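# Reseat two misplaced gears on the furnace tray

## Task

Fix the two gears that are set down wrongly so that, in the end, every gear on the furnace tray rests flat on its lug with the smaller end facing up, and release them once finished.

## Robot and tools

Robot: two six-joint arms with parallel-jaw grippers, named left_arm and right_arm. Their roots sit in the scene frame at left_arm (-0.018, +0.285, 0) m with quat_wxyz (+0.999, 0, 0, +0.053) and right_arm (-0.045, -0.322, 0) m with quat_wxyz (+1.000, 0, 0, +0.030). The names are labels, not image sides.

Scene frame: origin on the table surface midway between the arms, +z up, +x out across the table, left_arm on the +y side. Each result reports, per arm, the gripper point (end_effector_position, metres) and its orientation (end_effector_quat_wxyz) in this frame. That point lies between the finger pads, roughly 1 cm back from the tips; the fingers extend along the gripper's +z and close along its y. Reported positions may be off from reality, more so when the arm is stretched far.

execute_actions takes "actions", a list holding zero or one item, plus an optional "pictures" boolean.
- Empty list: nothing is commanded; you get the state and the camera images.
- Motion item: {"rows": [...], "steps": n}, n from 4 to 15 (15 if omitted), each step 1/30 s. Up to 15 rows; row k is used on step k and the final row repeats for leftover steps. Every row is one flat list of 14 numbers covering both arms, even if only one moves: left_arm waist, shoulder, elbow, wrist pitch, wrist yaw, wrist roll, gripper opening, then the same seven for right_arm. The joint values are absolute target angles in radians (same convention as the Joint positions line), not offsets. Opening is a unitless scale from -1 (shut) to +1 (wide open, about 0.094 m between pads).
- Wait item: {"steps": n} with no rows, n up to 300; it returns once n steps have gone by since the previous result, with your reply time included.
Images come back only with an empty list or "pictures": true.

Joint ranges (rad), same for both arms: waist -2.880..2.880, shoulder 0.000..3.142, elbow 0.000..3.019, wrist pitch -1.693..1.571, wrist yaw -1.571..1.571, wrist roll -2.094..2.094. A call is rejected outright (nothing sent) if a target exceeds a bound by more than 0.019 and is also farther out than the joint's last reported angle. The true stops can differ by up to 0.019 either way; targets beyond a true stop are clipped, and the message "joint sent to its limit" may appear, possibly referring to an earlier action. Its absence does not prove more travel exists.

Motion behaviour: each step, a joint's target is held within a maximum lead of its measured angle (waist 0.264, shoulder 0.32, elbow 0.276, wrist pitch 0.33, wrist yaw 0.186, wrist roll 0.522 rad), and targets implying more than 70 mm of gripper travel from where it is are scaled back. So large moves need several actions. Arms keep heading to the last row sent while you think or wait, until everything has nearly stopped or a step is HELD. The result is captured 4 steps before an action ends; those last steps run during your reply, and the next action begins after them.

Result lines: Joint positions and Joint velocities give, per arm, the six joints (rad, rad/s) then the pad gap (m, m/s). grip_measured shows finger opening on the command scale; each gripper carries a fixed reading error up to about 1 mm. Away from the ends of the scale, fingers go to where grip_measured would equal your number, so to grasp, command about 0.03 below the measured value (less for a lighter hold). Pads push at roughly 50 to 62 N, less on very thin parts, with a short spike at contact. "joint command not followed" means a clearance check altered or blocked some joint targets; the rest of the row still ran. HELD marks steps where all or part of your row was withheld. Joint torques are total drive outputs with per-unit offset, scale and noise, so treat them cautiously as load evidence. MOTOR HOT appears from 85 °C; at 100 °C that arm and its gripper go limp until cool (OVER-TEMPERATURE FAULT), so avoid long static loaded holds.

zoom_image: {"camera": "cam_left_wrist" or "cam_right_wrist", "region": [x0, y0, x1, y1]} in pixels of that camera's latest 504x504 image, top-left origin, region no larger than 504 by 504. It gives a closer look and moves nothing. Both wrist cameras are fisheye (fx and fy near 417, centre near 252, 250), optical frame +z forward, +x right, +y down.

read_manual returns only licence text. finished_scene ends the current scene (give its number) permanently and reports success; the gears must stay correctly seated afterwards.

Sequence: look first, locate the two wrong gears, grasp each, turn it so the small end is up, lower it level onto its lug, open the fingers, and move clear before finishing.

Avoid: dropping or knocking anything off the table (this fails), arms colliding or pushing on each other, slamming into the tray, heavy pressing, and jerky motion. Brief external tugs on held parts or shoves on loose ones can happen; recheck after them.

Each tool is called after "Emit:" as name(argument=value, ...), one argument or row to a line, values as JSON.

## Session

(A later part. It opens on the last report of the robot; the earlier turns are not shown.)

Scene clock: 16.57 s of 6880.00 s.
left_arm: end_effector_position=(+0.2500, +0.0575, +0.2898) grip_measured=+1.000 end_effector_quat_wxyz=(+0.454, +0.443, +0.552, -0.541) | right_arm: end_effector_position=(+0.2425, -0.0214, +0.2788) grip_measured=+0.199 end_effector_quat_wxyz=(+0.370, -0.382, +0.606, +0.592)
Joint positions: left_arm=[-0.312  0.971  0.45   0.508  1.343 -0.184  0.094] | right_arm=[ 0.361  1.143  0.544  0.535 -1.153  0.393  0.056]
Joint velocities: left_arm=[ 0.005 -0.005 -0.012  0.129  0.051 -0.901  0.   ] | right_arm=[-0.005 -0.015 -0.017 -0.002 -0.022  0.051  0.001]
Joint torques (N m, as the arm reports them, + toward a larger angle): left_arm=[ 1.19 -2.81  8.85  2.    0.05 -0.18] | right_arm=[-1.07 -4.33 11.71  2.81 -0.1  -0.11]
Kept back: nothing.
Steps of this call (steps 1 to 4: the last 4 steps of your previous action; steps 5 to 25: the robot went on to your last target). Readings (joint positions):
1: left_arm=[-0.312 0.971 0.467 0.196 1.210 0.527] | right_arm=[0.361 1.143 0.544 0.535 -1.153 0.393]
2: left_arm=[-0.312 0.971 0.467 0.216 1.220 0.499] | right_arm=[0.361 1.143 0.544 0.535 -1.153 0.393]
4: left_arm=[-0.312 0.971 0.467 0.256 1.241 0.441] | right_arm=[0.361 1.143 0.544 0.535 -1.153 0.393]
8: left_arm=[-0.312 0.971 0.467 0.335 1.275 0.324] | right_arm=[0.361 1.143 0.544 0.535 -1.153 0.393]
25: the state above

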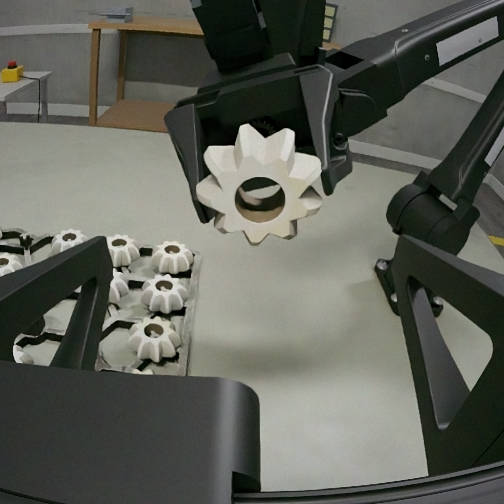

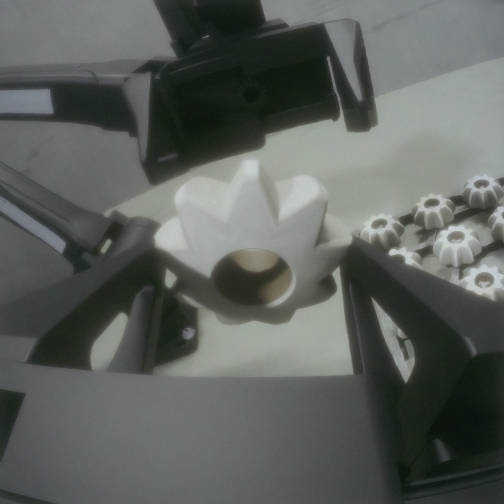

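Emit:
execute_actions(
  actions=[
    {"steps":40},
  ],
  pictures=true,
)

Scene clock: 17.90 s of 6880.00 s.
left_arm: end_effector_position=(+0.2450, +0.0577, +0.2935) grip_measured=+1.000 end_effector_quat_wxyz=(+0.079, +0.079, +0.700, -0.705) | right_arm: end_effector_position=(+0.2563, -0.0202, +0.3086) grip_measured=+0.199 end_effector_quat_wxyz=(+0.407, -0.391, +0.585, +0.582)
Joint positions: left_arm=[-0.312  0.971  0.444  0.565  1.366 -1.384  0.094] | right_arm=[ 0.353  1.135  0.593  0.565 -1.136  0.393  0.056]
Joint velocities: left_arm=[ 0.015  0.005 -0.007  0.017 -0.007 -0.857  0.   ] | right_arm=[-0.063 -0.132  0.364  0.105  0.066 -0.066 -0.   ]
Joint torques (N m, as the arm reports them, + toward a larger angle): left_arm=[ 1.18 -2.71  8.84  2.11  0.05 -0.05] | right_arm=[-0.21 -2.94  6.82  0.95 -0.75 -0.12]
Kept back: nothing.
Steps of this call (steps 1 to 40: the robot went on to your last target). Readings (joint positions):
1: left_arm=[-0.312 0.971 0.450 0.512 1.345 -0.214] | right_arm=[0.361 1.143 0.544 0.535 -1.153 0.393]
2: left_arm=[-0.312 0.971 0.449 0.517 1.347 -0.244] | right_arm=[0.361 1.143 0.544 0.535 -1.153 0.393]
4: left_arm=[-0.312 0.971 0.449 0.524 1.350 -0.304] | right_arm=[0.361 1.143 0.544 0.535 -1.153 0.393]
8: left_arm=[-0.312 0.971 0.447 0.536 1.354 -0.424] | right_arm=[0.361 1.143 0.544 0.535 -1.153 0.393]
40: the state above

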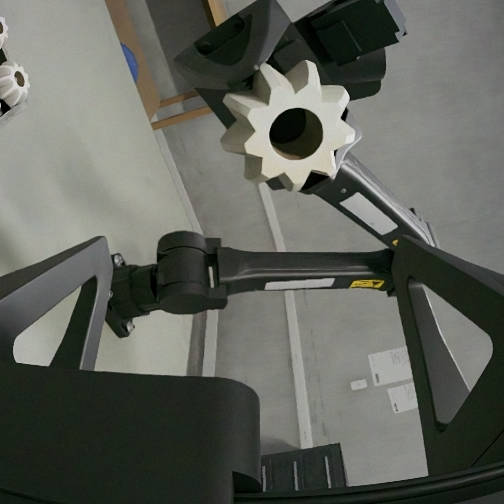

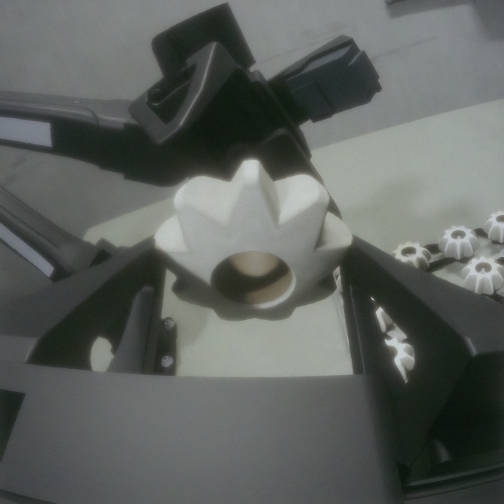

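A tug occurred. Wait for it to settle.

Emit:
execute_actions(
  actions=[
    {"steps":20},
  ],
  pictures=true,
)

Scene clock: 18.57 s of 6880.00 s.
left_arm: end_effector_position=(+0.2448, +0.0577, +0.2936) grip_measured=+1.000 end_effector_quat_wxyz=(-0.013, -0.012, +0.704, -0.710) | right_arm: end_effector_position=(+0.2508, -0.0221, +0.2884) grip_measured=+0.199 end_effector_quat_wxyz=(+0.384, -0.385, +0.598, +0.589)
Joint positions: left_arm=[-0.312  0.971  0.444  0.567  1.367 -1.646  0.094] | right_arm=[ 0.35   1.151  0.565  0.554 -1.155  0.393  0.056]
Joint velocities: left_arm=[-0.015 -0.015 -0.002 -0.007  0.037 -0.007  0.   ] | right_arm=[-0.015 -0.005 -0.002  0.007 -0.037  0.037 -0.   ]
Joint torques (N m, as the arm reports them, + toward a larger angle): left_arm=[ 1.24 -2.88  8.87  2.12  0.03 -0.08] | right_arm=[-0.33 -4.9  10.12  1.83 -0.02 -0.11]
Kept back: nothing.
Steps of this call (steps 1 to 20: the robot went on to your last target). Readings (joint positions):
1: left_arm=[-0.312 0.971 0.444 0.565 1.366 -1.414] | right_arm=[0.351 1.131 0.604 0.569 -1.135 0.393]
2: left_arm=[-0.312 0.971 0.444 0.565 1.366 -1.444] | right_arm=[0.350 1.127 0.612 0.571 -1.134 0.393]
4: left_arm=[-0.312 0.971 0.444 0.566 1.366 -1.504] | right_arm=[0.349 1.119 0.618 0.573 -1.142 0.393]
8: left_arm=[-0.312 0.971 0.444 0.566 1.367 -1.590] | right_arm=[0.350 1.131 0.580 0.562 -1.155 0.393]
20: the state above

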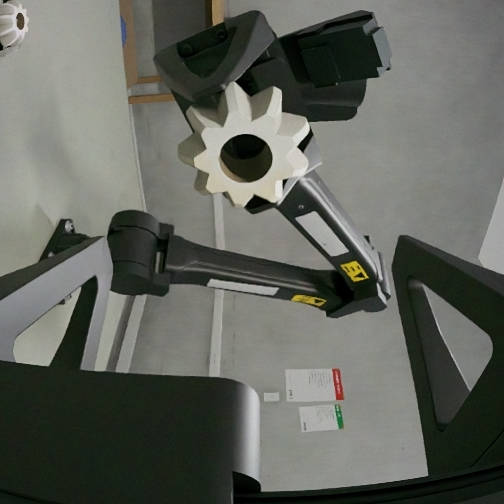

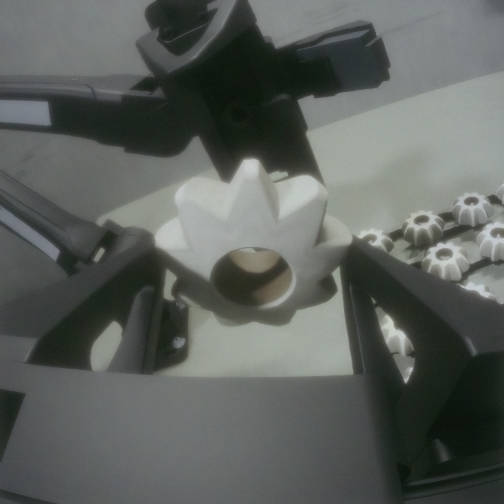

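Emit:
execute_actions(
  actions=[
    {"rows":[[-0.325,0.99,0.47,0.57,1.355,-1.655,1,0.355,1.145,0.59,0.56,-1.156,0.39,0.16],[-0.34,0.996,0.475,0.57,1.34,-1.655,1,0.355,1.145,0.59,0.56,-1.156,0.39,0.16],[-0.355,1.002,0.48,0.57,1.325,-1.655,1,0.355,1.145,0.59,0.56,-1.156,0.39,0.16],[-0.37,1.008,0.485,0.57,1.31,-1.655,1,0.355,1.145,0.59,0.56,-1.156,0.39,0.16],[-0.385,1.014,0.49,0.57,1.295,-1.655,1,0.355,1.145,0.59,0.56,-1.156,0.39,0.16],[-0.40,1.02,0.495,0.565,1.28,-1.655,1,0.355,1.145,0.59,0.56,-1.156,0.39,0.16],[-0.415,1.026,0.50,0.565,1.265,-1.655,1,0.355,1.145,0.59,0.56,-1.156,0.39,0.16],[-0.43,1.034,0.505,0.56,1.25,-1.655,1,0.355,1.145,0.59,0.56,-1.156,0.39,0.16],[-0.445,1.04,0.51,0.56,1.235,-1.655,1,0.355,1.145,0.59,0.56,-1.156,0.39,0.16],[-0.46,1.046,0.515,0.555,1.22,-1.655,1,0.355,1.145,0.59,0.56,-1.156,0.39,0.16]],"steps":15},
  ],
)

Emit:
execute_actions(
  actions=[
    {"steps":15},
  ],
  pictures=true,
)

Scene clock: 19.50 s of 6880.00 s.
left_arm: end_effector_position=(+0.2470, +0.0201, +0.2823) grip_measured=+1.000 end_effector_quat_wxyz=(-0.028, -0.032, +0.707, -0.706) | right_arm: end_effector_position=(+0.2508, -0.0221, +0.2884) grip_measured=+0.199 end_effector_quat_wxyz=(+0.384, -0.385, +0.598, +0.589)
Joint positions: left_arm=[-0.444  1.027  0.455  0.567  1.228 -1.65   0.094] | right_arm=[ 0.35   1.151  0.565  0.554 -1.155  0.393  0.056]
Joint velocities: left_arm=[-0.376  0.161  0.139  0.002 -0.125  0.007  0.   ] | right_arm=[-0.024 -0.005  0.002 -0.007  0.037  0.022 -0.001]
Joint torques (N m, as the arm reports them, + toward a larger angle): left_arm=[ 1.58 -4.17 14.41  0.84 -0.24 -0.02] | right_arm=[-0.22 -4.37 10.17  1.92  0.01 -0.11]
Steps of this call (steps 1 to 17: the robot went on to your last target; steps 18 to 28: the first 11 steps of this action). Readings (joint positions):
18: left_arm=[-0.313 0.971 0.444 0.567 1.363 -1.650] | right_arm=[0.350 1.151 0.565 0.554 -1.155 0.393]
19: left_arm=[-0.315 0.972 0.444 0.567 1.352 -1.650] | right_arm=[0.350 1.151 0.565 0.554 -1.155 0.393]
21: left_arm=[-0.331 0.978 0.444 0.567 1.324 -1.650] | right_arm=[0.350 1.151 0.565 0.554 -1.155 0.393]
25: left_arm=[-0.395 1.005 0.445 0.567 1.265 -1.650] | right_arm=[0.350 1.151 0.565 0.554 -1.155 0.393]
28: the state above

Scene clock: 20.00 s of 6880.00 s.
left_arm: end_effector_position=(+0.2459, +0.0141, +0.2841) grip_measured=+1.000 end_effector_quat_wxyz=(-0.032, -0.026, +0.707, -0.706) | right_arm: end_effector_position=(+0.2508, -0.0221, +0.2884) grip_measured=+0.199 end_effector_quat_wxyz=(+0.384, -0.385, +0.598, +0.589)
Joint positions: left_arm=[-0.462  1.035  0.465  0.567  1.223 -1.65   0.094] | right_arm=[ 0.35   1.151  0.565  0.554 -1.155  0.393  0.056]
Joint velocities: left_arm=[-0.005 -0.005  0.012  0.022  0.051  0.095  0.   ] | right_arm=[ 0.005 -0.005  0.002  0.007 -0.007  0.007 -0.   ]
Joint torques (N m, as the arm reports them, + toward a larger angle): left_arm=[ 0.93 -3.76 14.22  0.8  -0.26 -0.02] | right_arm=[-0.31 -4.4  10.17  1.88  0.   -0.11]
Kept back: nothing.
Steps of this call (steps 1 to 4: the last 4 steps of your previous action; steps 5 to 15: the robot went on to your last target). Readings (joint positions):
1: left_arm=[-0.454 1.032 0.459 0.567 1.225 -1.650] | right_arm=[0.350 1.151 0.565 0.554 -1.155 0.393]
2: left_arm=[-0.460 1.034 0.462 0.567 1.225 -1.650] | right_arm=[0.350 1.151 0.565 0.554 -1.155 0.393]
4: left_arm=[-0.462 1.035 0.464 0.567 1.224 -1.650] | right_arm=[0.350 1.151 0.565 0.554 -1.155 0.393]
8: left_arm=[-0.462 1.035 0.465 0.567 1.223 -1.650] | right_arm=[0.350 1.151 0.565 0.554 -1.155 0.393]
15: the state above

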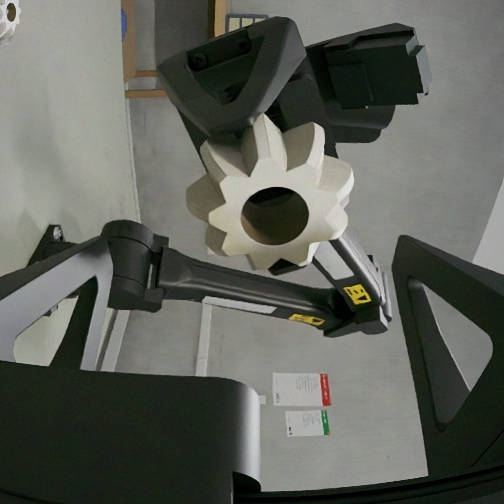

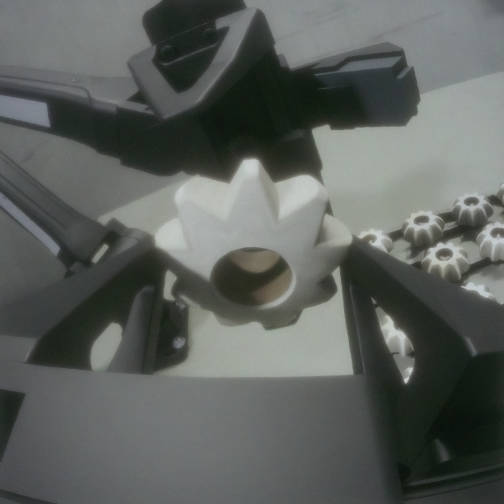

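Emit:
execute_actions(
  actions=[
    {"rows":[[-0.465,1.046,0.53,0.567,1.215,-1.655,1,0.355,1.145,0.59,0.56,-1.156,0.39,0.16],[-0.47,1.048,0.535,0.567,1.21,-1.655,1,0.355,1.145,0.59,0.56,-1.156,0.39,0.16],[-0.48,1.052,0.54,0.567,1.20,-1.655,1,0.355,1.145,0.59,0.56,-1.156,0.39,0.16],[-0.49,1.057,0.545,0.567,1.19,-1.655,1,0.355,1.145,0.59,0.56,-1.156,0.39,0.16],[-0.50,1.062,0.548,0.567,1.18,-1.655,1,0.355,1.145,0.59,0.56,-1.156,0.39,0.16],[-0.51,1.067,0.551,0.567,1.17,-1.655,1,0.355,1.145,0.59,0.56,-1.156,0.39,0.16],[-0.52,1.072,0.554,0.567,1.16,-1.655,0.9,0.355,1.145,0.59,0.56,-1.156,0.39,0.16],[-0.53,1.077,0.557,0.567,1.15,-1.655,0.9,0.355,1.145,0.59,0.56,-1.156,0.39,0.16],[-0.54,1.082,0.56,0.567,1.138,-1.655,0.8,0.355,1.145,0.59,0.56,-1.156,0.39,0.16],[-0.55,1.087,0.563,0.567,1.126,-1.655,0.8,0.355,1.145,0.59,0.56,-1.156,0.39,0.16],[-0.561,1.092,0.566,0.567,1.113,-1.655,0.7,0.355,1.145,0.59,0.56,-1.156,0.39,0.16]],"steps":15},
  ],
)

Emit:
execute_actions(
  actions=[
    {"steps":15},
  ],
  pictures=true,
)

Scene clock: 20.90 s of 6880.00 s.
left_arm: end_effector_position=(+0.2551, -0.0112, +0.2977) grip_measured=+0.740 end_effector_quat_wxyz=(-0.017, -0.028, +0.704, -0.710) | right_arm: end_effector_position=(+0.2508, -0.0221, +0.2884) grip_measured=+0.199 end_effector_quat_wxyz=(+0.384, -0.385, +0.598, +0.589)
Joint positions: left_arm=[-0.536  1.064  0.515  0.567  1.126 -1.65   0.082] | right_arm=[ 0.35   1.151  0.565  0.554 -1.155  0.393  0.056]
Joint velocities: left_arm=[-0.327  0.171  0.056  0.007 -0.242 -0.081 -0.075] | right_arm=[-0.005 -0.015 -0.022 -0.012  0.007  0.022 -0.   ]
Joint torques (N m, as the arm reports them, + toward a larger angle): left_arm=[ 0.36 -4.05 14.19  1.49 -0.18 -0.02] | right_arm=[-0.42 -4.44 10.15  1.9   0.01 -0.12]
Steps of this call (steps 1 to 15: the robot went on to your last target; step 16: nothing new was sent; steps 17 to 27: the first 11 steps of this action). Readings (joint positions):
17: left_arm=[-0.462 1.035 0.466 0.567 1.221 -1.650] | right_arm=[0.350 1.151 0.565 0.554 -1.155 0.393]
18: left_arm=[-0.462 1.035 0.468 0.567 1.217 -1.650] | right_arm=[0.350 1.151 0.565 0.554 -1.155 0.393]
20: left_arm=[-0.466 1.035 0.478 0.567 1.201 -1.650] | right_arm=[0.350 1.151 0.565 0.554 -1.155 0.393]
24: left_arm=[-0.501 1.048 0.504 0.567 1.161 -1.650] | right_arm=[0.350 1.151 0.565 0.554 -1.155 0.393]
27: the state above

Scene clock: 21.40 s of 6880.00 s.
left_arm: end_effector_position=(+0.2521, -0.0191, +0.2939) grip_measured=+0.702 end_effector_quat_wxyz=(-0.026, -0.026, +0.706, -0.708) | right_arm: end_effector_position=(+0.2508, -0.0221, +0.2884) grip_measured=+0.199 end_effector_quat_wxyz=(+0.384, -0.385, +0.598, +0.589)
Joint positions: left_arm=[-0.56   1.078  0.517  0.567  1.116 -1.65   0.08 ] | right_arm=[ 0.35   1.151  0.565  0.554 -1.155  0.393  0.056]
Joint velocities: left_arm=[-0.015 -0.005  0.012 -0.017  0.051  0.007 -0.   ] | right_arm=[-0.005 -0.015 -0.012 -0.002 -0.022 -0.11   0.   ]
Joint torques (N m, as the arm reports them, + toward a larger angle): left_arm=[ 0.7  -4.06 14.23  1.42 -0.26 -0.02] | right_arm=[-0.28 -4.4  10.15  1.88  0.01 -0.11]
Kept back: nothing.
Steps of this call (steps 1 to 4: the last 4 steps of your previous action; steps 5 to 15: the robot went on to your last target). Readings (joint positions):
1: left_arm=[-0.546 1.069 0.516 0.567 1.120 -1.650] | right_arm=[0.350 1.151 0.565 0.554 -1.155 0.393]
2: left_arm=[-0.554 1.073 0.517 0.567 1.118 -1.650] | right_arm=[0.350 1.151 0.565 0.554 -1.155 0.393]
4: left_arm=[-0.560 1.077 0.517 0.567 1.117 -1.650] | right_arm=[0.350 1.151 0.565 0.554 -1.155 0.393]
8: left_arm=[-0.560 1.078 0.517 0.567 1.116 -1.650] | right_arm=[0.350 1.151 0.565 0.554 -1.155 0.393]
15: the state above

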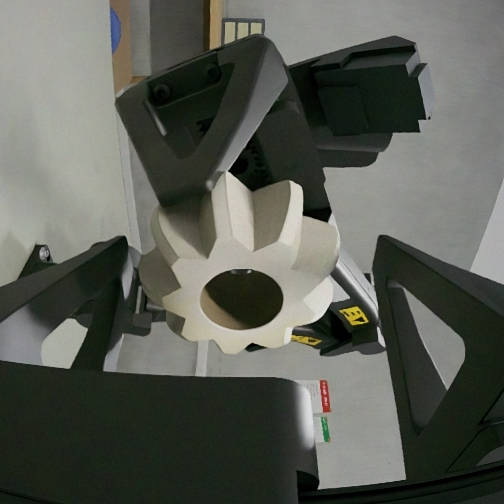

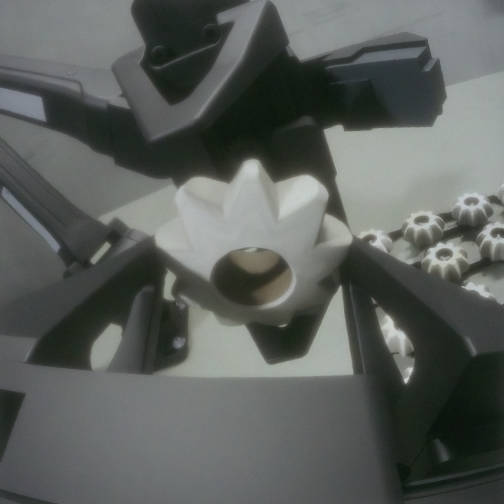

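Emit:
zoom_image(
  camera="cam_left_wrist",
  region=[110,150,390,380],
)

Region (110, 150, 390, 380) of cam_left_wrist's 504x504 image, scaled by 1.800, with more detail than that image has; it fills the top 414 rows of this view, and the rest is white.

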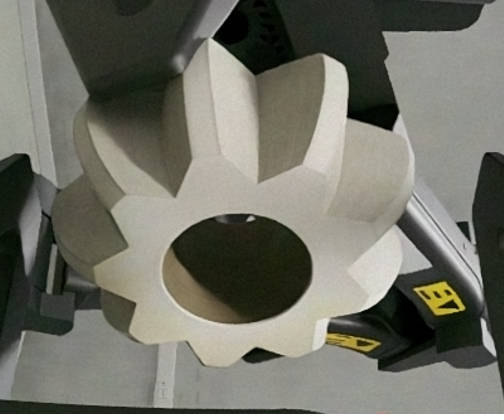

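Emit:
execute_actions(
  actions=[
    {"rows":[[-0.565,1.092,0.566,0.535,1.110,-1.72,0.65,0.355,1.145,0.59,0.56,-1.156,0.39,0.16],[-0.565,1.092,0.566,0.535,1.110,-1.72,0.6,0.355,1.145,0.59,0.56,-1.156,0.39,0.16],[-0.565,1.092,0.566,0.535,1.110,-1.72,0.55,0.355,1.145,0.59,0.56,-1.156,0.39,0.16],[-0.565,1.092,0.566,0.535,1.110,-1.72,0.5,0.355,1.145,0.59,0.56,-1.156,0.39,0.16],[-0.565,1.092,0.566,0.535,1.110,-1.72,0.45,0.355,1.145,0.59,0.56,-1.156,0.39,0.16],[-0.565,1.092,0.566,0.535,1.110,-1.72,0.4,0.355,1.145,0.59,0.56,-1.156,0.39,0.16],[-0.565,1.092,0.566,0.535,1.110,-1.72,0.36,0.355,1.145,0.59,0.56,-1.156,0.39,0.16]],"steps":15},
  ],
  pictures=true,
)

Scene clock: 22.53 s of 6880.00 s.
left_arm: end_effector_position=(+0.2526, -0.0191, +0.2911) grip_measured=+0.362 end_effector_quat_wxyz=(-0.050, -0.053, +0.707, -0.703) | right_arm: end_effector_position=(+0.2508, -0.0221, +0.2884) grip_measured=+0.199 end_effector_quat_wxyz=(+0.384, -0.385, +0.598, +0.589)
Joint positions: left_arm=[-0.56   1.078  0.517  0.548  1.114 -1.705  0.064] | right_arm=[ 0.35   1.151  0.565  0.554 -1.155  0.393  0.056]
Joint velocities: left_arm=[-0.005 -0.005 -0.022  0.017  0.022 -0.037 -0.   ] | right_arm=[ 0.005 -0.015  0.007  0.002 -0.051 -0.051 -0.001]
Joint torques (N m, as the arm reports them, + toward a larger angle): left_arm=[ 0.24 -4.25 14.35  0.85 -0.25 -0.07] | right_arm=[-0.33 -4.38 10.22  1.87  0.02 -0.1 ]
Steps of this call (steps 1 to 15: the robot went on to your last target; steps 16 to 23: nothing new was sent; steps 24 to 34: the first 11 steps of this action). Readings (joint positions):
24: left_arm=[-0.560 1.078 0.517 0.563 1.115 -1.660] | right_arm=[0.350 1.151 0.565 0.554 -1.155 0.393]
25: left_arm=[-0.560 1.078 0.517 0.558 1.114 -1.669] | right_arm=[0.350 1.151 0.565 0.554 -1.155 0.393]
27: left_arm=[-0.560 1.078 0.517 0.551 1.114 -1.684] | right_arm=[0.350 1.151 0.565 0.554 -1.155 0.393]
31: left_arm=[-0.560 1.078 0.517 0.548 1.114 -1.699] | right_arm=[0.350 1.151 0.565 0.554 -1.155 0.393]
34: the state above

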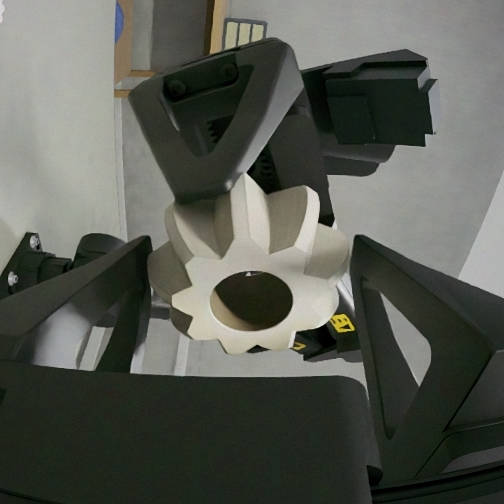

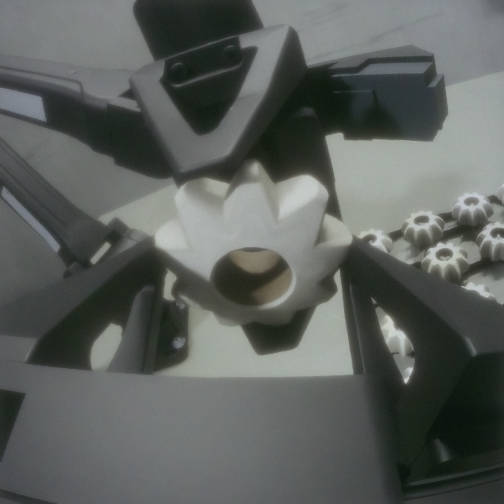

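Emit:
execute_actions(
  actions=[
    {"rows":[[-0.575,1.096,0.57,0.535,1.10,-1.72,0.36,0.355,1.145,0.59,0.56,-1.156,0.39,0.16],[-0.575,1.096,0.57,0.535,1.10,-1.72,0.36,0.355,1.145,0.59,0.56,-1.156,0.39,0.16],[-0.575,1.096,0.57,0.535,1.10,-1.72,0.36,0.355,1.145,0.59,0.56,-1.156,0.39,0.16],[-0.575,1.096,0.57,0.535,1.10,-1.72,0.34,0.355,1.145,0.59,0.56,-1.156,0.39,0.16],[-0.575,1.096,0.57,0.535,1.10,-1.72,0.31,0.355,1.145,0.59,0.56,-1.156,0.39,0.16],[-0.575,1.096,0.57,0.535,1.10,-1.72,0.28,0.355,1.145,0.59,0.56,-1.156,0.39,0.16],[-0.575,1.096,0.57,0.535,1.10,-1.72,0.25,0.355,1.145,0.59,0.56,-1.156,0.39,0.16],[-0.575,1.096,0.57,0.535,1.10,-1.72,0.22,0.355,1.145,0.59,0.56,-1.156,0.39,0.16],[-0.575,1.096,0.57,0.535,1.10,-1.72,0.19,0.355,1.145,0.59,0.56,-1.156,0.39,0.16],[-0.575,1.096,0.57,0.535,1.10,-1.72,0.16,0.355,1.145,0.59,0.56,-1.156,0.39,0.16],[-0.575,1.096,0.57,0.535,1.10,-1.72,0.14,0.355,1.145,0.59,0.56,-1.156,0.39,0.16]],"steps":15},
  ],
)

Emit:
execute_actions(
  actions=[
    {"steps":8},
  ],
  pictures=true,
)

Scene clock: 23.27 s of 6880.00 s.
left_arm: end_effector_position=(+0.2524, -0.0213, +0.2899) grip_measured=+0.188 end_effector_quat_wxyz=(-0.052, -0.057, +0.708, -0.702) | right_arm: end_effector_position=(+0.2509, -0.0221, +0.2884) grip_measured=+0.199 end_effector_quat_wxyz=(+0.384, -0.385, +0.598, +0.589)
Joint positions: left_arm=[-0.568  1.08   0.517  0.546  1.103 -1.71   0.056] | right_arm=[ 0.35   1.151  0.565  0.554 -1.155  0.393  0.056]
Joint velocities: left_arm=[ 0.015  0.005  0.002  0.007 -0.037 -0.022 -0.001] | right_arm=[ 0.005  0.005  0.002 -0.022 -0.037 -0.007  0.   ]
Joint torques (N m, as the arm reports them, + toward a larger angle): left_arm=[ 0.19 -4.16 14.48  0.92 -0.23 -0.09] | right_arm=[-0.25 -4.38 10.13  1.87  0.   -0.12]
Steps of this call (steps 1 to 4: the last 4 steps of your previous action; steps 5 to 11: the robot went on to your last target; steps 12 to 22: the first 11 steps of this action). Readings (joint positions):
12: left_arm=[-0.561 1.078 0.517 0.548 1.108 -1.710] | right_arm=[0.350 1.151 0.565 0.554 -1.155 0.393]
13: left_arm=[-0.563 1.078 0.517 0.548 1.105 -1.710] | right_arm=[0.350 1.151 0.565 0.554 -1.155 0.393]
15: left_arm=[-0.566 1.078 0.517 0.548 1.104 -1.710] | right_arm=[0.350 1.151 0.565 0.554 -1.155 0.393]
19: left_arm=[-0.568 1.080 0.517 0.546 1.103 -1.710] | right_arm=[0.350 1.151 0.565 0.554 -1.155 0.393]
22: the state above

Scene clock: 23.53 s of 6880.00 s.
left_arm: end_effector_position=(+0.2524, -0.0213, +0.2899) grip_measured=+0.188 end_effector_quat_wxyz=(-0.052, -0.057, +0.708, -0.702) | right_arm: end_effector_position=(+0.2509, -0.0221, +0.2884) grip_measured=+0.199 end_effector_quat_wxyz=(+0.384, -0.385, +0.598, +0.589)
Joint positions: left_arm=[-0.568  1.08   0.517  0.546  1.103 -1.71   0.056] | right_arm=[ 0.35   1.151  0.565  0.554 -1.155  0.393  0.056]
Joint velocities: left_arm=[-0.005  0.015  0.002  0.022 -0.022 -0.007 -0.001] | right_arm=[-0.005 -0.005  0.007 -0.012 -0.095 -0.007  0.   ]
Joint torques (N m, as the arm reports them, + toward a larger angle): left_arm=[ 0.15 -4.03 14.55  0.94 -0.25 -0.09] | right_arm=[-0.41 -4.59 10.09  1.91  0.   -0.11]
Kept back: nothing.
Steps of this call (steps 1 to 4: the last 4 steps of your previous action; steps 5 to 8: the robot went on to your last target). Readings (joint positions):
1: left_arm=[-0.568 1.080 0.517 0.546 1.103 -1.710] | right_arm=[0.350 1.151 0.565 0.554 -1.155 0.393]
2: left_arm=[-0.568 1.080 0.517 0.546 1.103 -1.710] | right_arm=[0.350 1.151 0.565 0.554 -1.155 0.393]
4: left_arm=[-0.568 1.080 0.517 0.546 1.103 -1.710] | right_arm=[0.350 1.151 0.565 0.554 -1.155 0.393]
8: the state above

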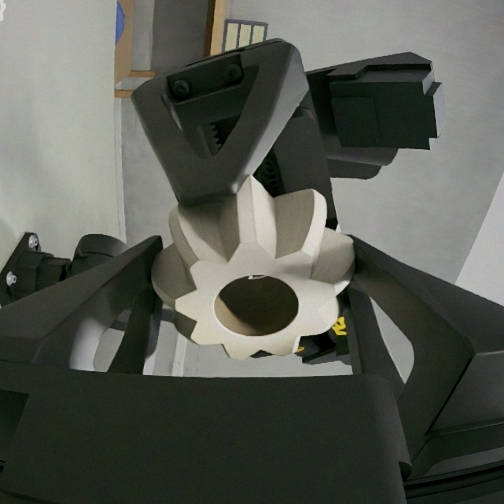

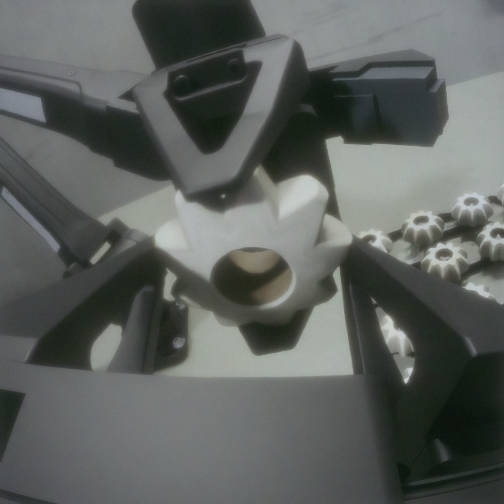

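Emit:
execute_actions(
  actions=[
    {"rows":[[-0.575,1.096,0.57,0.535,1.10,-1.72,0.14,0.35,1.15,0.59,0.56,-1.156,0.39,0.22],[-0.575,1.096,0.57,0.535,1.10,-1.72,0.14,0.35,1.15,0.59,0.56,-1.156,0.39,0.3],[-0.575,1.096,0.57,0.535,1.10,-1.72,0.14,0.35,1.15,0.59,0.56,-1.156,0.39,0.38],[-0.575,1.096,0.57,0.535,1.10,-1.72,0.14,0.35,1.15,0.59,0.56,-1.156,0.39,0.42],[-0.575,1.096,0.57,0.535,1.10,-1.72,0.14,0.33,1.14,0.575,0.555,-1.175,0.39,0.42],[-0.575,1.096,0.57,0.535,1.10,-1.72,0.14,0.31,1.13,0.565,0.55,-1.195,0.39,0.42],[-0.575,1.096,0.57,0.535,1.10,-1.72,0.14,0.29,1.122,0.56,0.547,-1.215,0.39,0.42],[-0.575,1.096,0.57,0.535,1.10,-1.72,0.14,0.27,1.115,0.555,0.544,-1.235,0.39,0.42],[-0.575,1.096,0.57,0.535,1.10,-1.72,0.14,0.25,1.108,0.55,0.541,-1.255,0.39,0.42],[-0.575,1.096,0.57,0.535,1.10,-1.72,0.14,0.23,1.101,0.546,0.538,-1.275,0.39,0.42],[-0.575,1.096,0.57,0.535,1.10,-1.72,0.14,0.21,1.094,0.542,0.535,-1.295,0.39,0.42],[-0.575,1.096,0.57,0.535,1.10,-1.72,0.14,0.19,1.088,0.538,0.532,-1.315,0.39,0.42],[-0.575,1.096,0.57,0.535,1.10,-1.72,0.14,0.17,1.082,0.534,0.529,-1.335,0.39,0.42],[-0.575,1.096,0.57,0.535,1.10,-1.72,0.14,0.15,1.076,0.53,0.526,-1.355,0.39,0.42],[-0.575,1.096,0.57,0.535,1.10,-1.72,0.14,0.12,1.07,0.526,0.523,-1.36,0.39,0.42]],"steps":15},
  ],
)

Emit:
execute_actions(
  actions=[
    {"steps":12},
  ],
  pictures=true,
)

Scene clock: 24.33 s of 6880.00 s.
left_arm: end_effector_position=(+0.2520, -0.0229, +0.2866) grip_measured=+0.188 end_effector_quat_wxyz=(-0.058, -0.059, +0.709, -0.700) | right_arm: end_effector_position=(+0.2496, -0.0532, +0.2902) grip_measured=+0.419 end_effector_quat_wxyz=(+0.377, -0.393, +0.591, +0.595)
Joint positions: left_arm=[-0.572  1.088  0.517  0.541  1.104 -1.71   0.056] | right_arm=[ 0.255  1.123  0.549  0.546 -1.277  0.393  0.067]
Joint velocities: left_arm=[-0.005  0.015 -0.012 -0.012 -0.007  0.007  0.002] | right_arm=[-0.698 -0.288 -0.139 -0.081 -0.462  0.066 -0.   ]
Joint torques (N m, as the arm reports them, + toward a larger angle): left_arm=[ 0.69 -4.7  14.6   1.15 -0.24 -0.08] | right_arm=[-0.76 -4.21  8.36  1.2   0.04 -0.11]
Steps of this call (steps 1 to 13: the robot went on to your last target; steps 14 to 24: the first 11 steps of this action). Readings (joint positions):
14: left_arm=[-0.568 1.080 0.517 0.546 1.103 -1.710] | right_arm=[0.350 1.151 0.565 0.554 -1.155 0.393]
15: left_arm=[-0.568 1.080 0.517 0.546 1.103 -1.710] | right_arm=[0.350 1.151 0.565 0.554 -1.155 0.393]
17: left_arm=[-0.568 1.082 0.517 0.543 1.103 -1.710] | right_arm=[0.350 1.151 0.565 0.554 -1.155 0.393]
21: left_arm=[-0.571 1.087 0.517 0.541 1.104 -1.710] | right_arm=[0.319 1.147 0.562 0.553 -1.214 0.393]
24: the state above

Scene clock: 24.73 s of 6880.00 s.
left_arm: end_effector_position=(+0.2521, -0.0230, +0.2863) grip_measured=+0.188 end_effector_quat_wxyz=(-0.058, -0.060, +0.709, -0.700) | right_arm: end_effector_position=(+0.2579, -0.0985, +0.2957) grip_measured=+0.419 end_effector_quat_wxyz=(+0.400, -0.378, +0.599, +0.582)
Joint positions: left_arm=[-0.572  1.088  0.517  0.541  1.104 -1.711  0.056] | right_arm=[ 0.114  1.072  0.527  0.531 -1.357  0.393  0.067]
Joint velocities: left_arm=[-0.005  0.005  0.002 -0.002  0.051 -0.007 -0.001] | right_arm=[-0.005  0.005 -0.002 -0.012 -0.066  0.022 -0.   ]
Joint torques (N m, as the arm reports them, + toward a larger angle): left_arm=[ 0.55 -4.83 14.6   1.17 -0.25 -0.08] | right_arm=[-0.26 -3.06  8.31  1.17 -0.06 -0.11]
Kept back: nothing.
Steps of this call (steps 1 to 4: the last 4 steps of your previous action; steps 5 to 12: the robot went on to your last target). Readings (joint positions):
1: left_arm=[-0.572 1.088 0.517 0.541 1.104 -1.710] | right_arm=[0.232 1.113 0.545 0.544 -1.297 0.393]
2: left_arm=[-0.572 1.088 0.517 0.541 1.104 -1.710] | right_arm=[0.209 1.104 0.541 0.541 -1.317 0.393]
4: left_arm=[-0.572 1.088 0.517 0.541 1.104 -1.710] | right_arm=[0.165 1.087 0.533 0.536 -1.349 0.393]
8: left_arm=[-0.572 1.088 0.517 0.541 1.104 -1.711] | right_arm=[0.114 1.072 0.527 0.532 -1.357 0.393]
12: the state above

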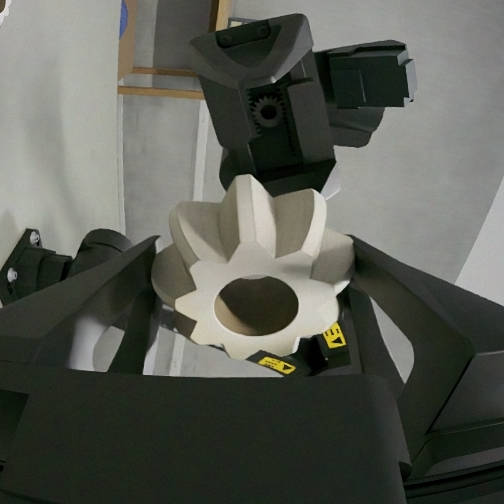

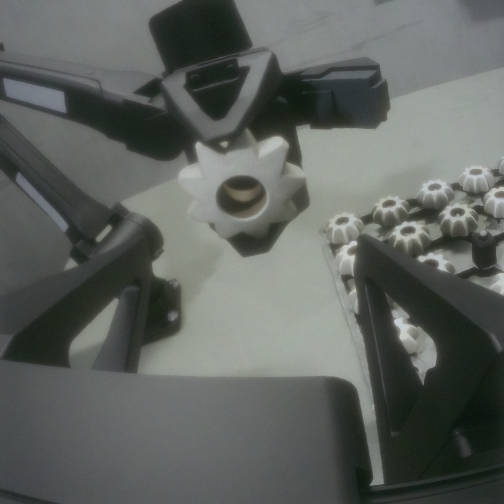

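Emit:
execute_actions(
  actions=[
    {"rows":[[-0.575,1.096,0.57,0.535,1.10,-1.71,0.14,0.06,1.07,0.53,0.5,-1.33,0.39,0.42],[-0.575,1.096,0.57,0.535,1.10,-1.69,0.14,0.0,1.06,0.53,0.47,-1.28,0.39,0.42],[-0.575,1.10,0.58,0.52,1.09,-1.67,0.14,-0.06,1.05,0.53,0.44,-1.22,0.39,0.42],[-0.58,1.11,0.595,0.49,1.07,-1.65,0.14,-0.12,1.04,0.53,0.41,-1.16,0.39,0.42],[-0.585,1.13,0.62,0.45,1.045,-1.62,0.14,-0.18,1.03,0.53,0.38,-1.10,0.39,0.42],[-0.595,1.155,0.655,0.395,1.01,-1.59,0.14,-0.24,1.02,0.53,0.35,-1.04,0.39,0.42],[-0.61,1.185,0.695,0.33,0.97,-1.56,0.14,-0.30,1.01,0.53,0.32,-0.98,0.39,0.42],[-0.625,1.22,0.74,0.26,0.925,-1.53,0.14,-0.36,1.0,0.53,0.29,-0.92,0.39,0.42],[-0.64,1.255,0.785,0.19,0.88,-1.5,0.14,-0.42,0.99,0.53,0.26,-0.86,0.39,0.42],[-0.655,1.29,0.83,0.12,0.835,-1.46,0.14,-0.48,0.98,0.53,0.23,-0.80,0.39,0.42],[-0.67,1.325,0.875,0.05,0.79,-1.42,0.14,-0.54,0.97,0.53,0.2,-0.74,0.39,0.42],[-0.685,1.36,0.92,-0.02,0.745,-1.38,0.14,-0.59,0.96,0.53,0.17,-0.68,0.39,0.42],[-0.70,1.395,0.965,-0.09,0.70,-1.34,0.14,-0.63,0.95,0.53,0.14,-0.64,0.39,0.42],[-0.715,1.43,1.01,-0.16,0.655,-1.30,0.14,-0.66,0.95,0.53,0.12,-0.61,0.39,0.42],[-0.73,1.465,1.055,-0.23,0.61,-1.26,0.14,-0.68,0.95,0.53,0.1,-0.6,0.39,0.42]],"steps":15},
  ],
)

Emit:
execute_actions(
  actions=[
    {"rows":[[-0.745,1.50,1.10,-0.31,0.565,-1.22,0.14,-0.68,0.95,0.53,0.1,-0.6,0.39,0.42],[-0.76,1.535,1.15,-0.39,0.52,-1.18,0.14,-0.68,0.95,0.53,0.1,-0.6,0.39,0.42],[-0.775,1.57,1.20,-0.47,0.475,-1.14,0.14,-0.68,0.95,0.53,0.1,-0.6,0.39,0.42],[-0.79,1.605,1.25,-0.55,0.43,-1.10,0.14,-0.68,0.95,0.53,0.1,-0.6,0.39,0.42],[-0.805,1.64,1.30,-0.63,0.385,-1.06,0.14,-0.68,0.95,0.53,0.1,-0.6,0.39,0.42],[-0.82,1.675,1.35,-0.71,0.34,-1.02,0.14,-0.68,0.95,0.53,0.1,-0.6,0.39,0.42],[-0.835,1.71,1.40,-0.79,0.295,-0.98,0.14,-0.68,0.95,0.53,0.1,-0.6,0.39,0.42],[-0.85,1.745,1.45,-0.87,0.25,-0.95,0.14,-0.68,0.95,0.53,0.1,-0.6,0.39,0.42],[-0.865,1.78,1.50,-0.95,0.205,-0.92,0.14,-0.68,0.95,0.53,0.1,-0.6,0.39,0.42],[-0.878,1.815,1.55,-1.03,0.16,-0.89,0.14,-0.68,0.95,0.53,0.1,-0.6,0.39,0.42],[-0.89,1.85,1.595,-1.10,0.12,-0.86,0.14,-0.68,0.95,0.53,0.1,-0.6,0.39,0.42],[-0.90,1.88,1.635,-1.16,0.08,-0.84,0.14,-0.68,0.95,0.53,0.1,-0.6,0.39,0.42],[-0.908,1.905,1.665,-1.21,0.045,-0.82,0.14,-0.68,0.95,0.53,0.1,-0.6,0.39,0.42],[-0.912,1.925,1.685,-1.25,0.02,-0.81,0.14,-0.68,0.95,0.53,0.1,-0.6,0.39,0.42],[-0.914,1.94,1.695,-1.275,-0.004,-0.80,0.14,-0.68,0.95,0.53,0.1,-0.6,0.39,0.42]],"steps":15},
  ],
)

Emit:
execute_actions(
  actions=[
    {"steps":25},
  ],
  pictures=true,
)

Scene clock: 26.00 s of 6880.00 s.
left_arm: end_effector_position=(+0.3316, -0.0626, +0.2552) grip_measured=+0.188 end_effector_quat_wxyz=(-0.014, -0.167, +0.766, -0.621) | right_arm: end_effector_position=(+0.3768, -0.3602, +0.2697) grip_measured=+0.419 end_effector_quat_wxyz=(+0.578, +0.048, +0.756, +0.302)
Joint positions: left_arm=[-0.629  1.248  0.722  0.181  0.826 -1.551  0.056] | right_arm=[-0.441  1.004  0.527  0.265 -0.787  0.393  0.067]
Joint velocities: left_arm=[-0.435  1.167  1.507 -1.897 -1.165  0.799  0.001] | right_arm=[-1.9   -0.337  0.002 -0.852  1.458  0.007  0.   ]
Joint torques (N m, as the arm reports them, + toward a larger angle): left_arm=[-0.35 -7.53 15.82  2.04  0.39  0.17] | right_arm=[ 0.53 -3.56  9.11  1.77 -0.26 -0.13]
Steps of this call (steps 1 to 27: the robot went on to your last target; steps 28 to 38: the first 11 steps of this action). Readings (joint positions):
28: left_arm=[-0.572 1.088 0.517 0.541 1.104 -1.711] | right_arm=[0.110 1.072 0.527 0.526 -1.346 0.393]
29: left_arm=[-0.572 1.088 0.517 0.541 1.103 -1.709] | right_arm=[0.096 1.071 0.527 0.512 -1.315 0.393]
31: left_arm=[-0.573 1.089 0.519 0.526 1.087 -1.695] | right_arm=[0.021 1.065 0.527 0.466 -1.210 0.393]
35: left_arm=[-0.590 1.141 0.587 0.373 0.964 -1.628] | right_arm=[-0.237 1.036 0.527 0.357 -0.973 0.393]
38: the state above

Scene clock: 26.50 s of 6880.00 s.
left_arm: end_effector_position=(+0.4018, -0.1439, +0.1255) grip_measured=+0.188 end_effector_quat_wxyz=(+0.032, -0.116, +0.980, -0.158) | right_arm: end_effector_position=(+0.3443, -0.4842, +0.2528) grip_measured=+0.419 end_effector_quat_wxyz=(+0.584, +0.226, +0.760, +0.172)
Joint positions: left_arm=[-0.858  1.788  1.451 -0.948  0.153 -1.01   0.056] | right_arm=[-0.685  0.953  0.527  0.107 -0.598  0.393  0.067]
Joint velocities: left_arm=[-0.454  0.991  1.394 -2.171 -1.062  0.974  0.   ] | right_arm=[-0.005 -0.015  0.022  0.007 -0.037  0.051 -0.   ]
Joint torques (N m, as the arm reports them, + toward a larger angle): left_arm=[  0.24 -14.81  15.13   1.18   0.23   0.06] | right_arm=[-0.29 -2.49  9.46  1.57 -0.15 -0.12]
Steps of this call (steps 1 to 4: the last 4 steps of your previous action; steps 5 to 15: the first 11 steps of this action). Readings (joint positions):
5: left_arm=[-0.706 1.438 0.972 -0.162 0.598 -1.381] | right_arm=[-0.684 0.957 0.527 0.135 -0.602 0.393]
6: left_arm=[-0.721 1.472 1.018 -0.237 0.553 -1.344] | right_arm=[-0.701 0.954 0.527 0.123 -0.599 0.393]
8: left_arm=[-0.753 1.540 1.110 -0.393 0.464 -1.269] | right_arm=[-0.703 0.953 0.527 0.113 -0.598 0.393]
12: left_arm=[-0.814 1.681 1.302 -0.712 0.285 -1.115] | right_arm=[-0.687 0.953 0.527 0.108 -0.598 0.393]
15: the state above

Scene clock: 27.33 s of 6880.00 s.
left_arm: end_effector_position=(+0.3846, -0.1408, +0.0941) grip_measured=+0.188 end_effector_quat_wxyz=(-0.002, +0.001, +1.000, +0.003) | right_arm: end_effector_position=(+0.3443, -0.4842, +0.2528) grip_measured=+0.419 end_effector_quat_wxyz=(+0.584, +0.226, +0.760, +0.172)
Joint positions: left_arm=[-0.92   1.946  1.633 -1.264 -0.001 -0.811  0.056] | right_arm=[-0.685  0.953  0.527  0.107 -0.598  0.393  0.067]
Joint velocities: left_arm=[-0.015 -0.005  0.007 -0.002 -0.007 -0.022  0.   ] | right_arm=[-0.005 -0.005 -0.022  0.027  0.037 -0.095  0.   ]
Joint torques (N m, as the arm reports them, + toward a larger angle): left_arm=[  1.32 -17.33  15.21  -0.4   -0.3    0.06] | right_arm=[-0.26 -2.43  9.43  1.58 -0.14 -0.12]
Kept back: nothing.
Steps of this call (steps 1 to 4: the last 4 steps of your previous action; steps 5 to 25: the robot went on to your last target). Readings (joint positions):
1: left_arm=[-0.872 1.822 1.499 -1.019 0.113 -0.979] | right_arm=[-0.685 0.953 0.527 0.107 -0.598 0.393]
2: left_arm=[-0.885 1.853 1.542 -1.083 0.076 -0.949] | right_arm=[-0.685 0.953 0.527 0.107 -0.598 0.393]
4: left_arm=[-0.907 1.905 1.606 -1.183 0.020 -0.901] | right_arm=[-0.685 0.953 0.527 0.107 -0.598 0.393]
8: left_arm=[-0.927 1.943 1.630 -1.253 0.002 -0.846] | right_arm=[-0.685 0.953 0.527 0.107 -0.598 0.393]
25: the state above

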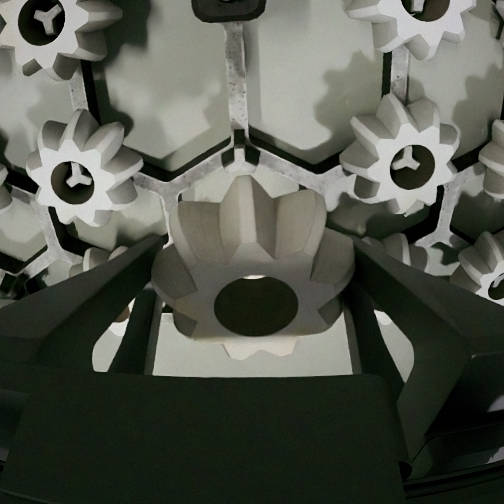

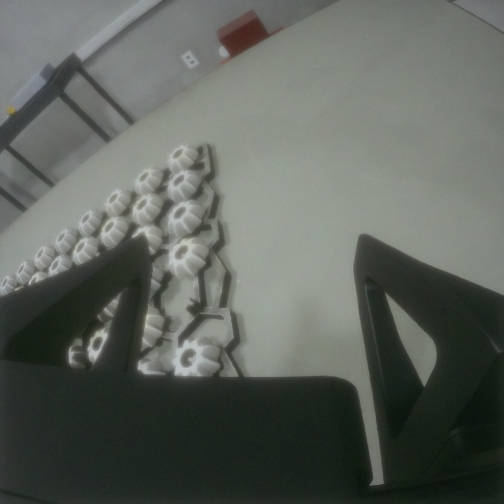

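Emit:
execute_actions(
  actions=[
    {"rows":[[-0.91,1.95,1.645,-1.25,0,-0.80,0.14,-0.68,0.95,0.53,0.1,-0.6,0.39,0.42],[-0.905,1.955,1.64,-1.24,0,-0.80,0.14,-0.68,0.95,0.53,0.1,-0.6,0.39,0.42],[-0.90,1.96,1.635,-1.23,0,-0.80,0.14,-0.68,0.95,0.53,0.1,-0.6,0.39,0.42],[-0.897,1.965,1.63,-1.22,0,-0.80,0.14,-0.68,0.95,0.53,0.1,-0.6,0.39,0.42],[-0.897,1.97,1.623,-1.21,0,-0.80,0.14,-0.68,0.95,0.53,0.1,-0.6,0.39,0.42],[-0.897,1.974,1.616,-1.20,0,-0.80,0.14,-0.68,0.95,0.53,0.1,-0.6,0.39,0.42],[-0.897,1.978,1.61,-1.19,0,-0.80,0.14,-0.68,0.95,0.53,0.1,-0.6,0.39,0.42],[-0.897,1.982,1.604,-1.18,0,-0.80,0.14,-0.68,0.95,0.53,0.1,-0.6,0.39,0.42],[-0.897,1.985,1.598,-1.168,0,-0.80,0.14,-0.68,0.95,0.53,0.1,-0.6,0.39,0.42],[-0.897,1.988,1.592,-1.157,0,-0.79,0.14,-0.68,0.95,0.53,0.1,-0.6,0.39,0.42]],"steps":15},
  ],
)

Emit:
execute_actions(
  actions=[
    {"steps":12},
  ],
  pictures=true,
)

Scene clock: 28.43 s of 6880.00 s.
left_arm: end_effector_position=(+0.3976, -0.1392, +0.0762) grip_measured=+0.188 end_effector_quat_wxyz=(+0.011, -0.006, +1.000, -0.011) | right_arm: end_effector_position=(+0.3443, -0.4842, +0.2528) grip_measured=+0.419 end_effector_quat_wxyz=(+0.584, +0.226, +0.760, +0.172)
Joint positions: left_arm=[-0.902  1.958  1.601 -1.182 -0.001 -0.807  0.056] | right_arm=[-0.685  0.953  0.527  0.107 -0.598  0.393  0.067]
Joint velocities: left_arm=[ 0.034  0.132 -0.149  0.203 -0.007  0.007 -0.   ] | right_arm=[-0.005 -0.005  0.007 -0.002 -0.022  0.007 -0.   ]
Joint torques (N m, as the arm reports them, + toward a larger angle): left_arm=[  1.07 -15.46   9.29   0.61  -0.12   0.04] | right_arm=[-0.14 -2.38  9.43  1.62 -0.14 -0.13]
Steps of this call (steps 1 to 15: the robot went on to your last target; steps 16 to 22: nothing new was sent; steps 23 to 33: the first 11 steps of this action). Readings (joint positions):
23: left_arm=[-0.920 1.946 1.633 -1.264 -0.001 -0.810] | right_arm=[-0.685 0.953 0.527 0.107 -0.598 0.393]
24: left_arm=[-0.919 1.946 1.633 -1.262 -0.001 -0.810] | right_arm=[-0.685 0.953 0.527 0.107 -0.598 0.393]
26: left_arm=[-0.917 1.946 1.632 -1.250 -0.001 -0.810] | right_arm=[-0.685 0.953 0.527 0.107 -0.598 0.393]
30: left_arm=[-0.908 1.949 1.618 -1.211 -0.001 -0.810] | right_arm=[-0.685 0.953 0.527 0.107 -0.598 0.393]
33: the state above

Scene clock: 28.83 s of 6880.00 s.
left_arm: end_effector_position=(+0.3952, -0.1348, +0.0556) grip_measured=+0.188 end_effector_quat_wxyz=(+0.001, -0.004, +1.000, -0.000) | right_arm: end_effector_position=(+0.3443, -0.4842, +0.2528) grip_measured=+0.419 end_effector_quat_wxyz=(+0.584, +0.226, +0.760, +0.172)
Joint positions: left_arm=[-0.899  1.985  1.585 -1.17  -0.001 -0.8    0.056] | right_arm=[-0.685  0.953  0.527  0.107 -0.598  0.393  0.067]
Joint velocities: left_arm=[-0.015 -0.005 -0.012 -0.002 -0.007  0.037  0.   ] | right_arm=[ 0.005  0.005 -0.002 -0.017 -0.007  0.022 -0.   ]
Joint torques (N m, as the arm reports them, + toward a larger angle): left_arm=[  0.92 -16.59   9.65   0.76  -0.14   0.03] | right_arm=[-0.48 -2.36  9.44  1.55 -0.14 -0.12]
Kept back: nothing.
Steps of this call (steps 1 to 4: the last 4 steps of your previous action; steps 5 to 12: the robot went on to your last target). Readings (joint positions):
1: left_arm=[-0.901 1.963 1.597 -1.177 -0.001 -0.805] | right_arm=[-0.685 0.953 0.527 0.107 -0.598 0.393]
2: left_arm=[-0.900 1.968 1.593 -1.175 -0.001 -0.804] | right_arm=[-0.685 0.953 0.527 0.107 -0.598 0.393]
4: left_arm=[-0.899 1.978 1.589 -1.173 -0.001 -0.803] | right_arm=[-0.685 0.953 0.527 0.107 -0.598 0.393]
8: left_arm=[-0.899 1.985 1.585 -1.172 -0.001 -0.801] | right_arm=[-0.685 0.953 0.527 0.107 -0.598 0.393]
12: the state above

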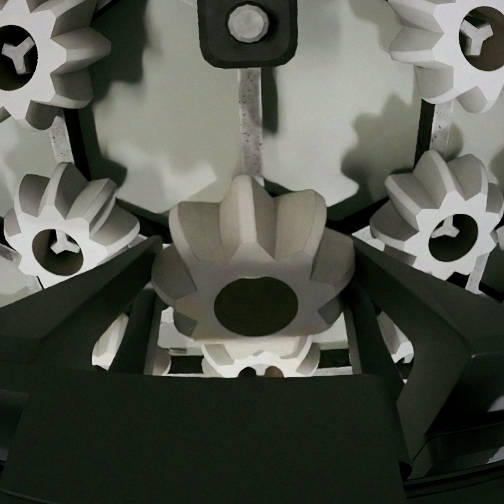

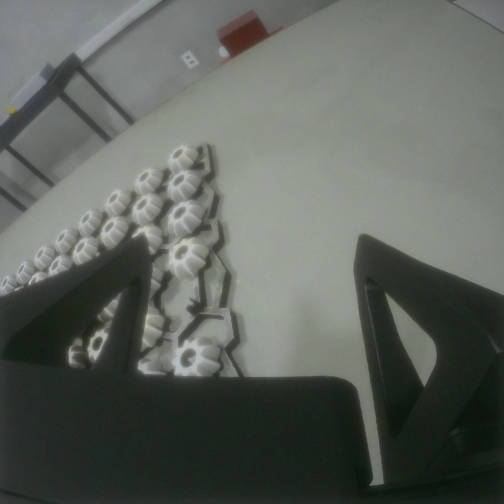

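Emit:
execute_actions(
  actions=[
    {"rows":[[-0.905,1.99,1.585,-1.15,0,-0.80,0.14,-0.68,0.95,0.53,0.1,-0.6,0.39,0.42],[-0.908,1.99,1.578,-1.143,0,-0.80,0.14,-0.68,0.95,0.53,0.1,-0.6,0.39,0.42],[-0.911,1.992,1.571,-1.135,0,-0.80,0.14,-0.68,0.95,0.53,0.1,-0.6,0.39,0.42],[-0.912,1.994,1.564,-1.128,0,-0.80,0.14,-0.68,0.95,0.53,0.1,-0.6,0.39,0.42]],"steps":15},
  ],
)

Emit:
execute_actions(
  actions=[
    {"steps":8},
  ],
  pictures=true,
)

Scene clock: 29.77 s of 6880.00 s.
left_arm: end_effector_position=(+0.3907, -0.1343, +0.0468) grip_measured=+0.188 end_effector_quat_wxyz=(+0.001, -0.001, +1.000, -0.001) | right_arm: end_effector_position=(+0.3443, -0.4842, +0.2528) grip_measured=+0.419 end_effector_quat_wxyz=(+0.584, +0.226, +0.760, +0.172)
Joint positions: left_arm=[-0.904  1.985  1.56  -1.143 -0.001 -0.8    0.056] | right_arm=[-0.685  0.953  0.527  0.107 -0.598  0.393  0.067]
Joint velocities: left_arm=[-0.015  0.015 -0.007  0.022 -0.007 -0.022  0.001] | right_arm=[ 0.005 -0.005 -0.007 -0.012  0.037 -0.037  0.001]
Joint torques (N m, as the arm reports them, + toward a larger angle): left_arm=[  0.13 -15.96   9.44   0.79  -0.13  -0.07] | right_arm=[-0.14 -2.44  9.43  1.62 -0.14 -0.12]
Steps of this call (steps 1 to 17: the robot went on to your last target; steps 18 to 28: the first 11 steps of this action). Readings (joint positions):
18: left_arm=[-0.899 1.985 1.585 -1.169 -0.001 -0.800] | right_arm=[-0.685 0.953 0.527 0.107 -0.598 0.393]
19: left_arm=[-0.899 1.985 1.584 -1.165 -0.001 -0.800] | right_arm=[-0.685 0.953 0.527 0.107 -0.598 0.393]
21: left_arm=[-0.900 1.985 1.578 -1.152 -0.001 -0.800] | right_arm=[-0.685 0.953 0.527 0.107 -0.598 0.393]
25: left_arm=[-0.903 1.985 1.562 -1.143 -0.001 -0.800] | right_arm=[-0.685 0.953 0.527 0.107 -0.598 0.393]
28: the state above

Scene clock: 30.03 s of 6880.00 s.
left_arm: end_effector_position=(+0.3905, -0.1351, +0.0468) grip_measured=+0.188 end_effector_quat_wxyz=(+0.002, -0.000, +1.000, -0.001) | right_arm: end_effector_position=(+0.3443, -0.4842, +0.2528) grip_measured=+0.419 end_effector_quat_wxyz=(+0.584, +0.226, +0.760, +0.172)
Joint positions: left_arm=[-0.906  1.985  1.56  -1.142 -0.001 -0.8    0.056] | right_arm=[-0.685  0.953  0.527  0.107 -0.598  0.393  0.067]
Joint velocities: left_arm=[ 0.005 -0.005 -0.017 -0.002  0.051  0.007 -0.   ] | right_arm=[-0.015  0.015  0.002  0.022 -0.007  0.051 -0.   ]
Joint torques (N m, as the arm reports them, + toward a larger angle): left_arm=[  0.2  -16.39   9.46   0.76  -0.11  -0.08] | right_arm=[-0.2  -2.43  9.41  1.61 -0.15 -0.12]
Kept back: nothing.
Steps of this call (steps 1 to 4: the last 4 steps of your previous action; steps 5 to 8: the robot went on to your last target). Readings (joint positions):
1: left_arm=[-0.905 1.985 1.560 -1.143 -0.001 -0.800] | right_arm=[-0.685 0.953 0.527 0.107 -0.598 0.393]
2: left_arm=[-0.905 1.985 1.560 -1.142 -0.001 -0.800] | right_arm=[-0.685 0.953 0.527 0.107 -0.598 0.393]
4: left_arm=[-0.906 1.985 1.560 -1.142 -0.001 -0.800] | right_arm=[-0.685 0.953 0.527 0.107 -0.598 0.393]
8: the state above

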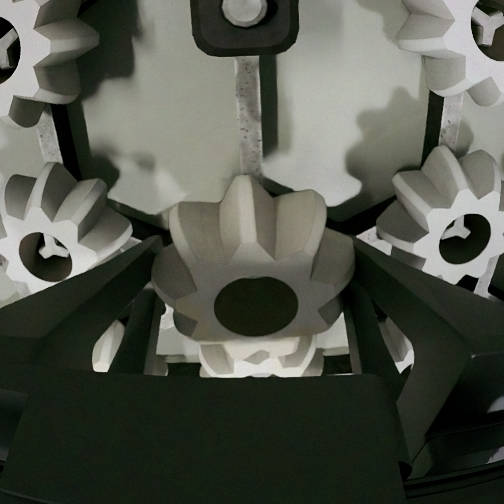

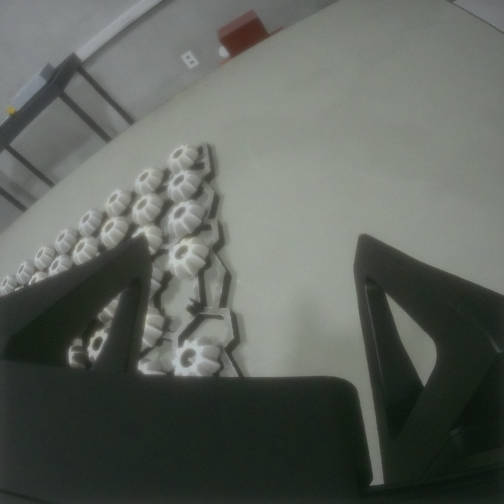

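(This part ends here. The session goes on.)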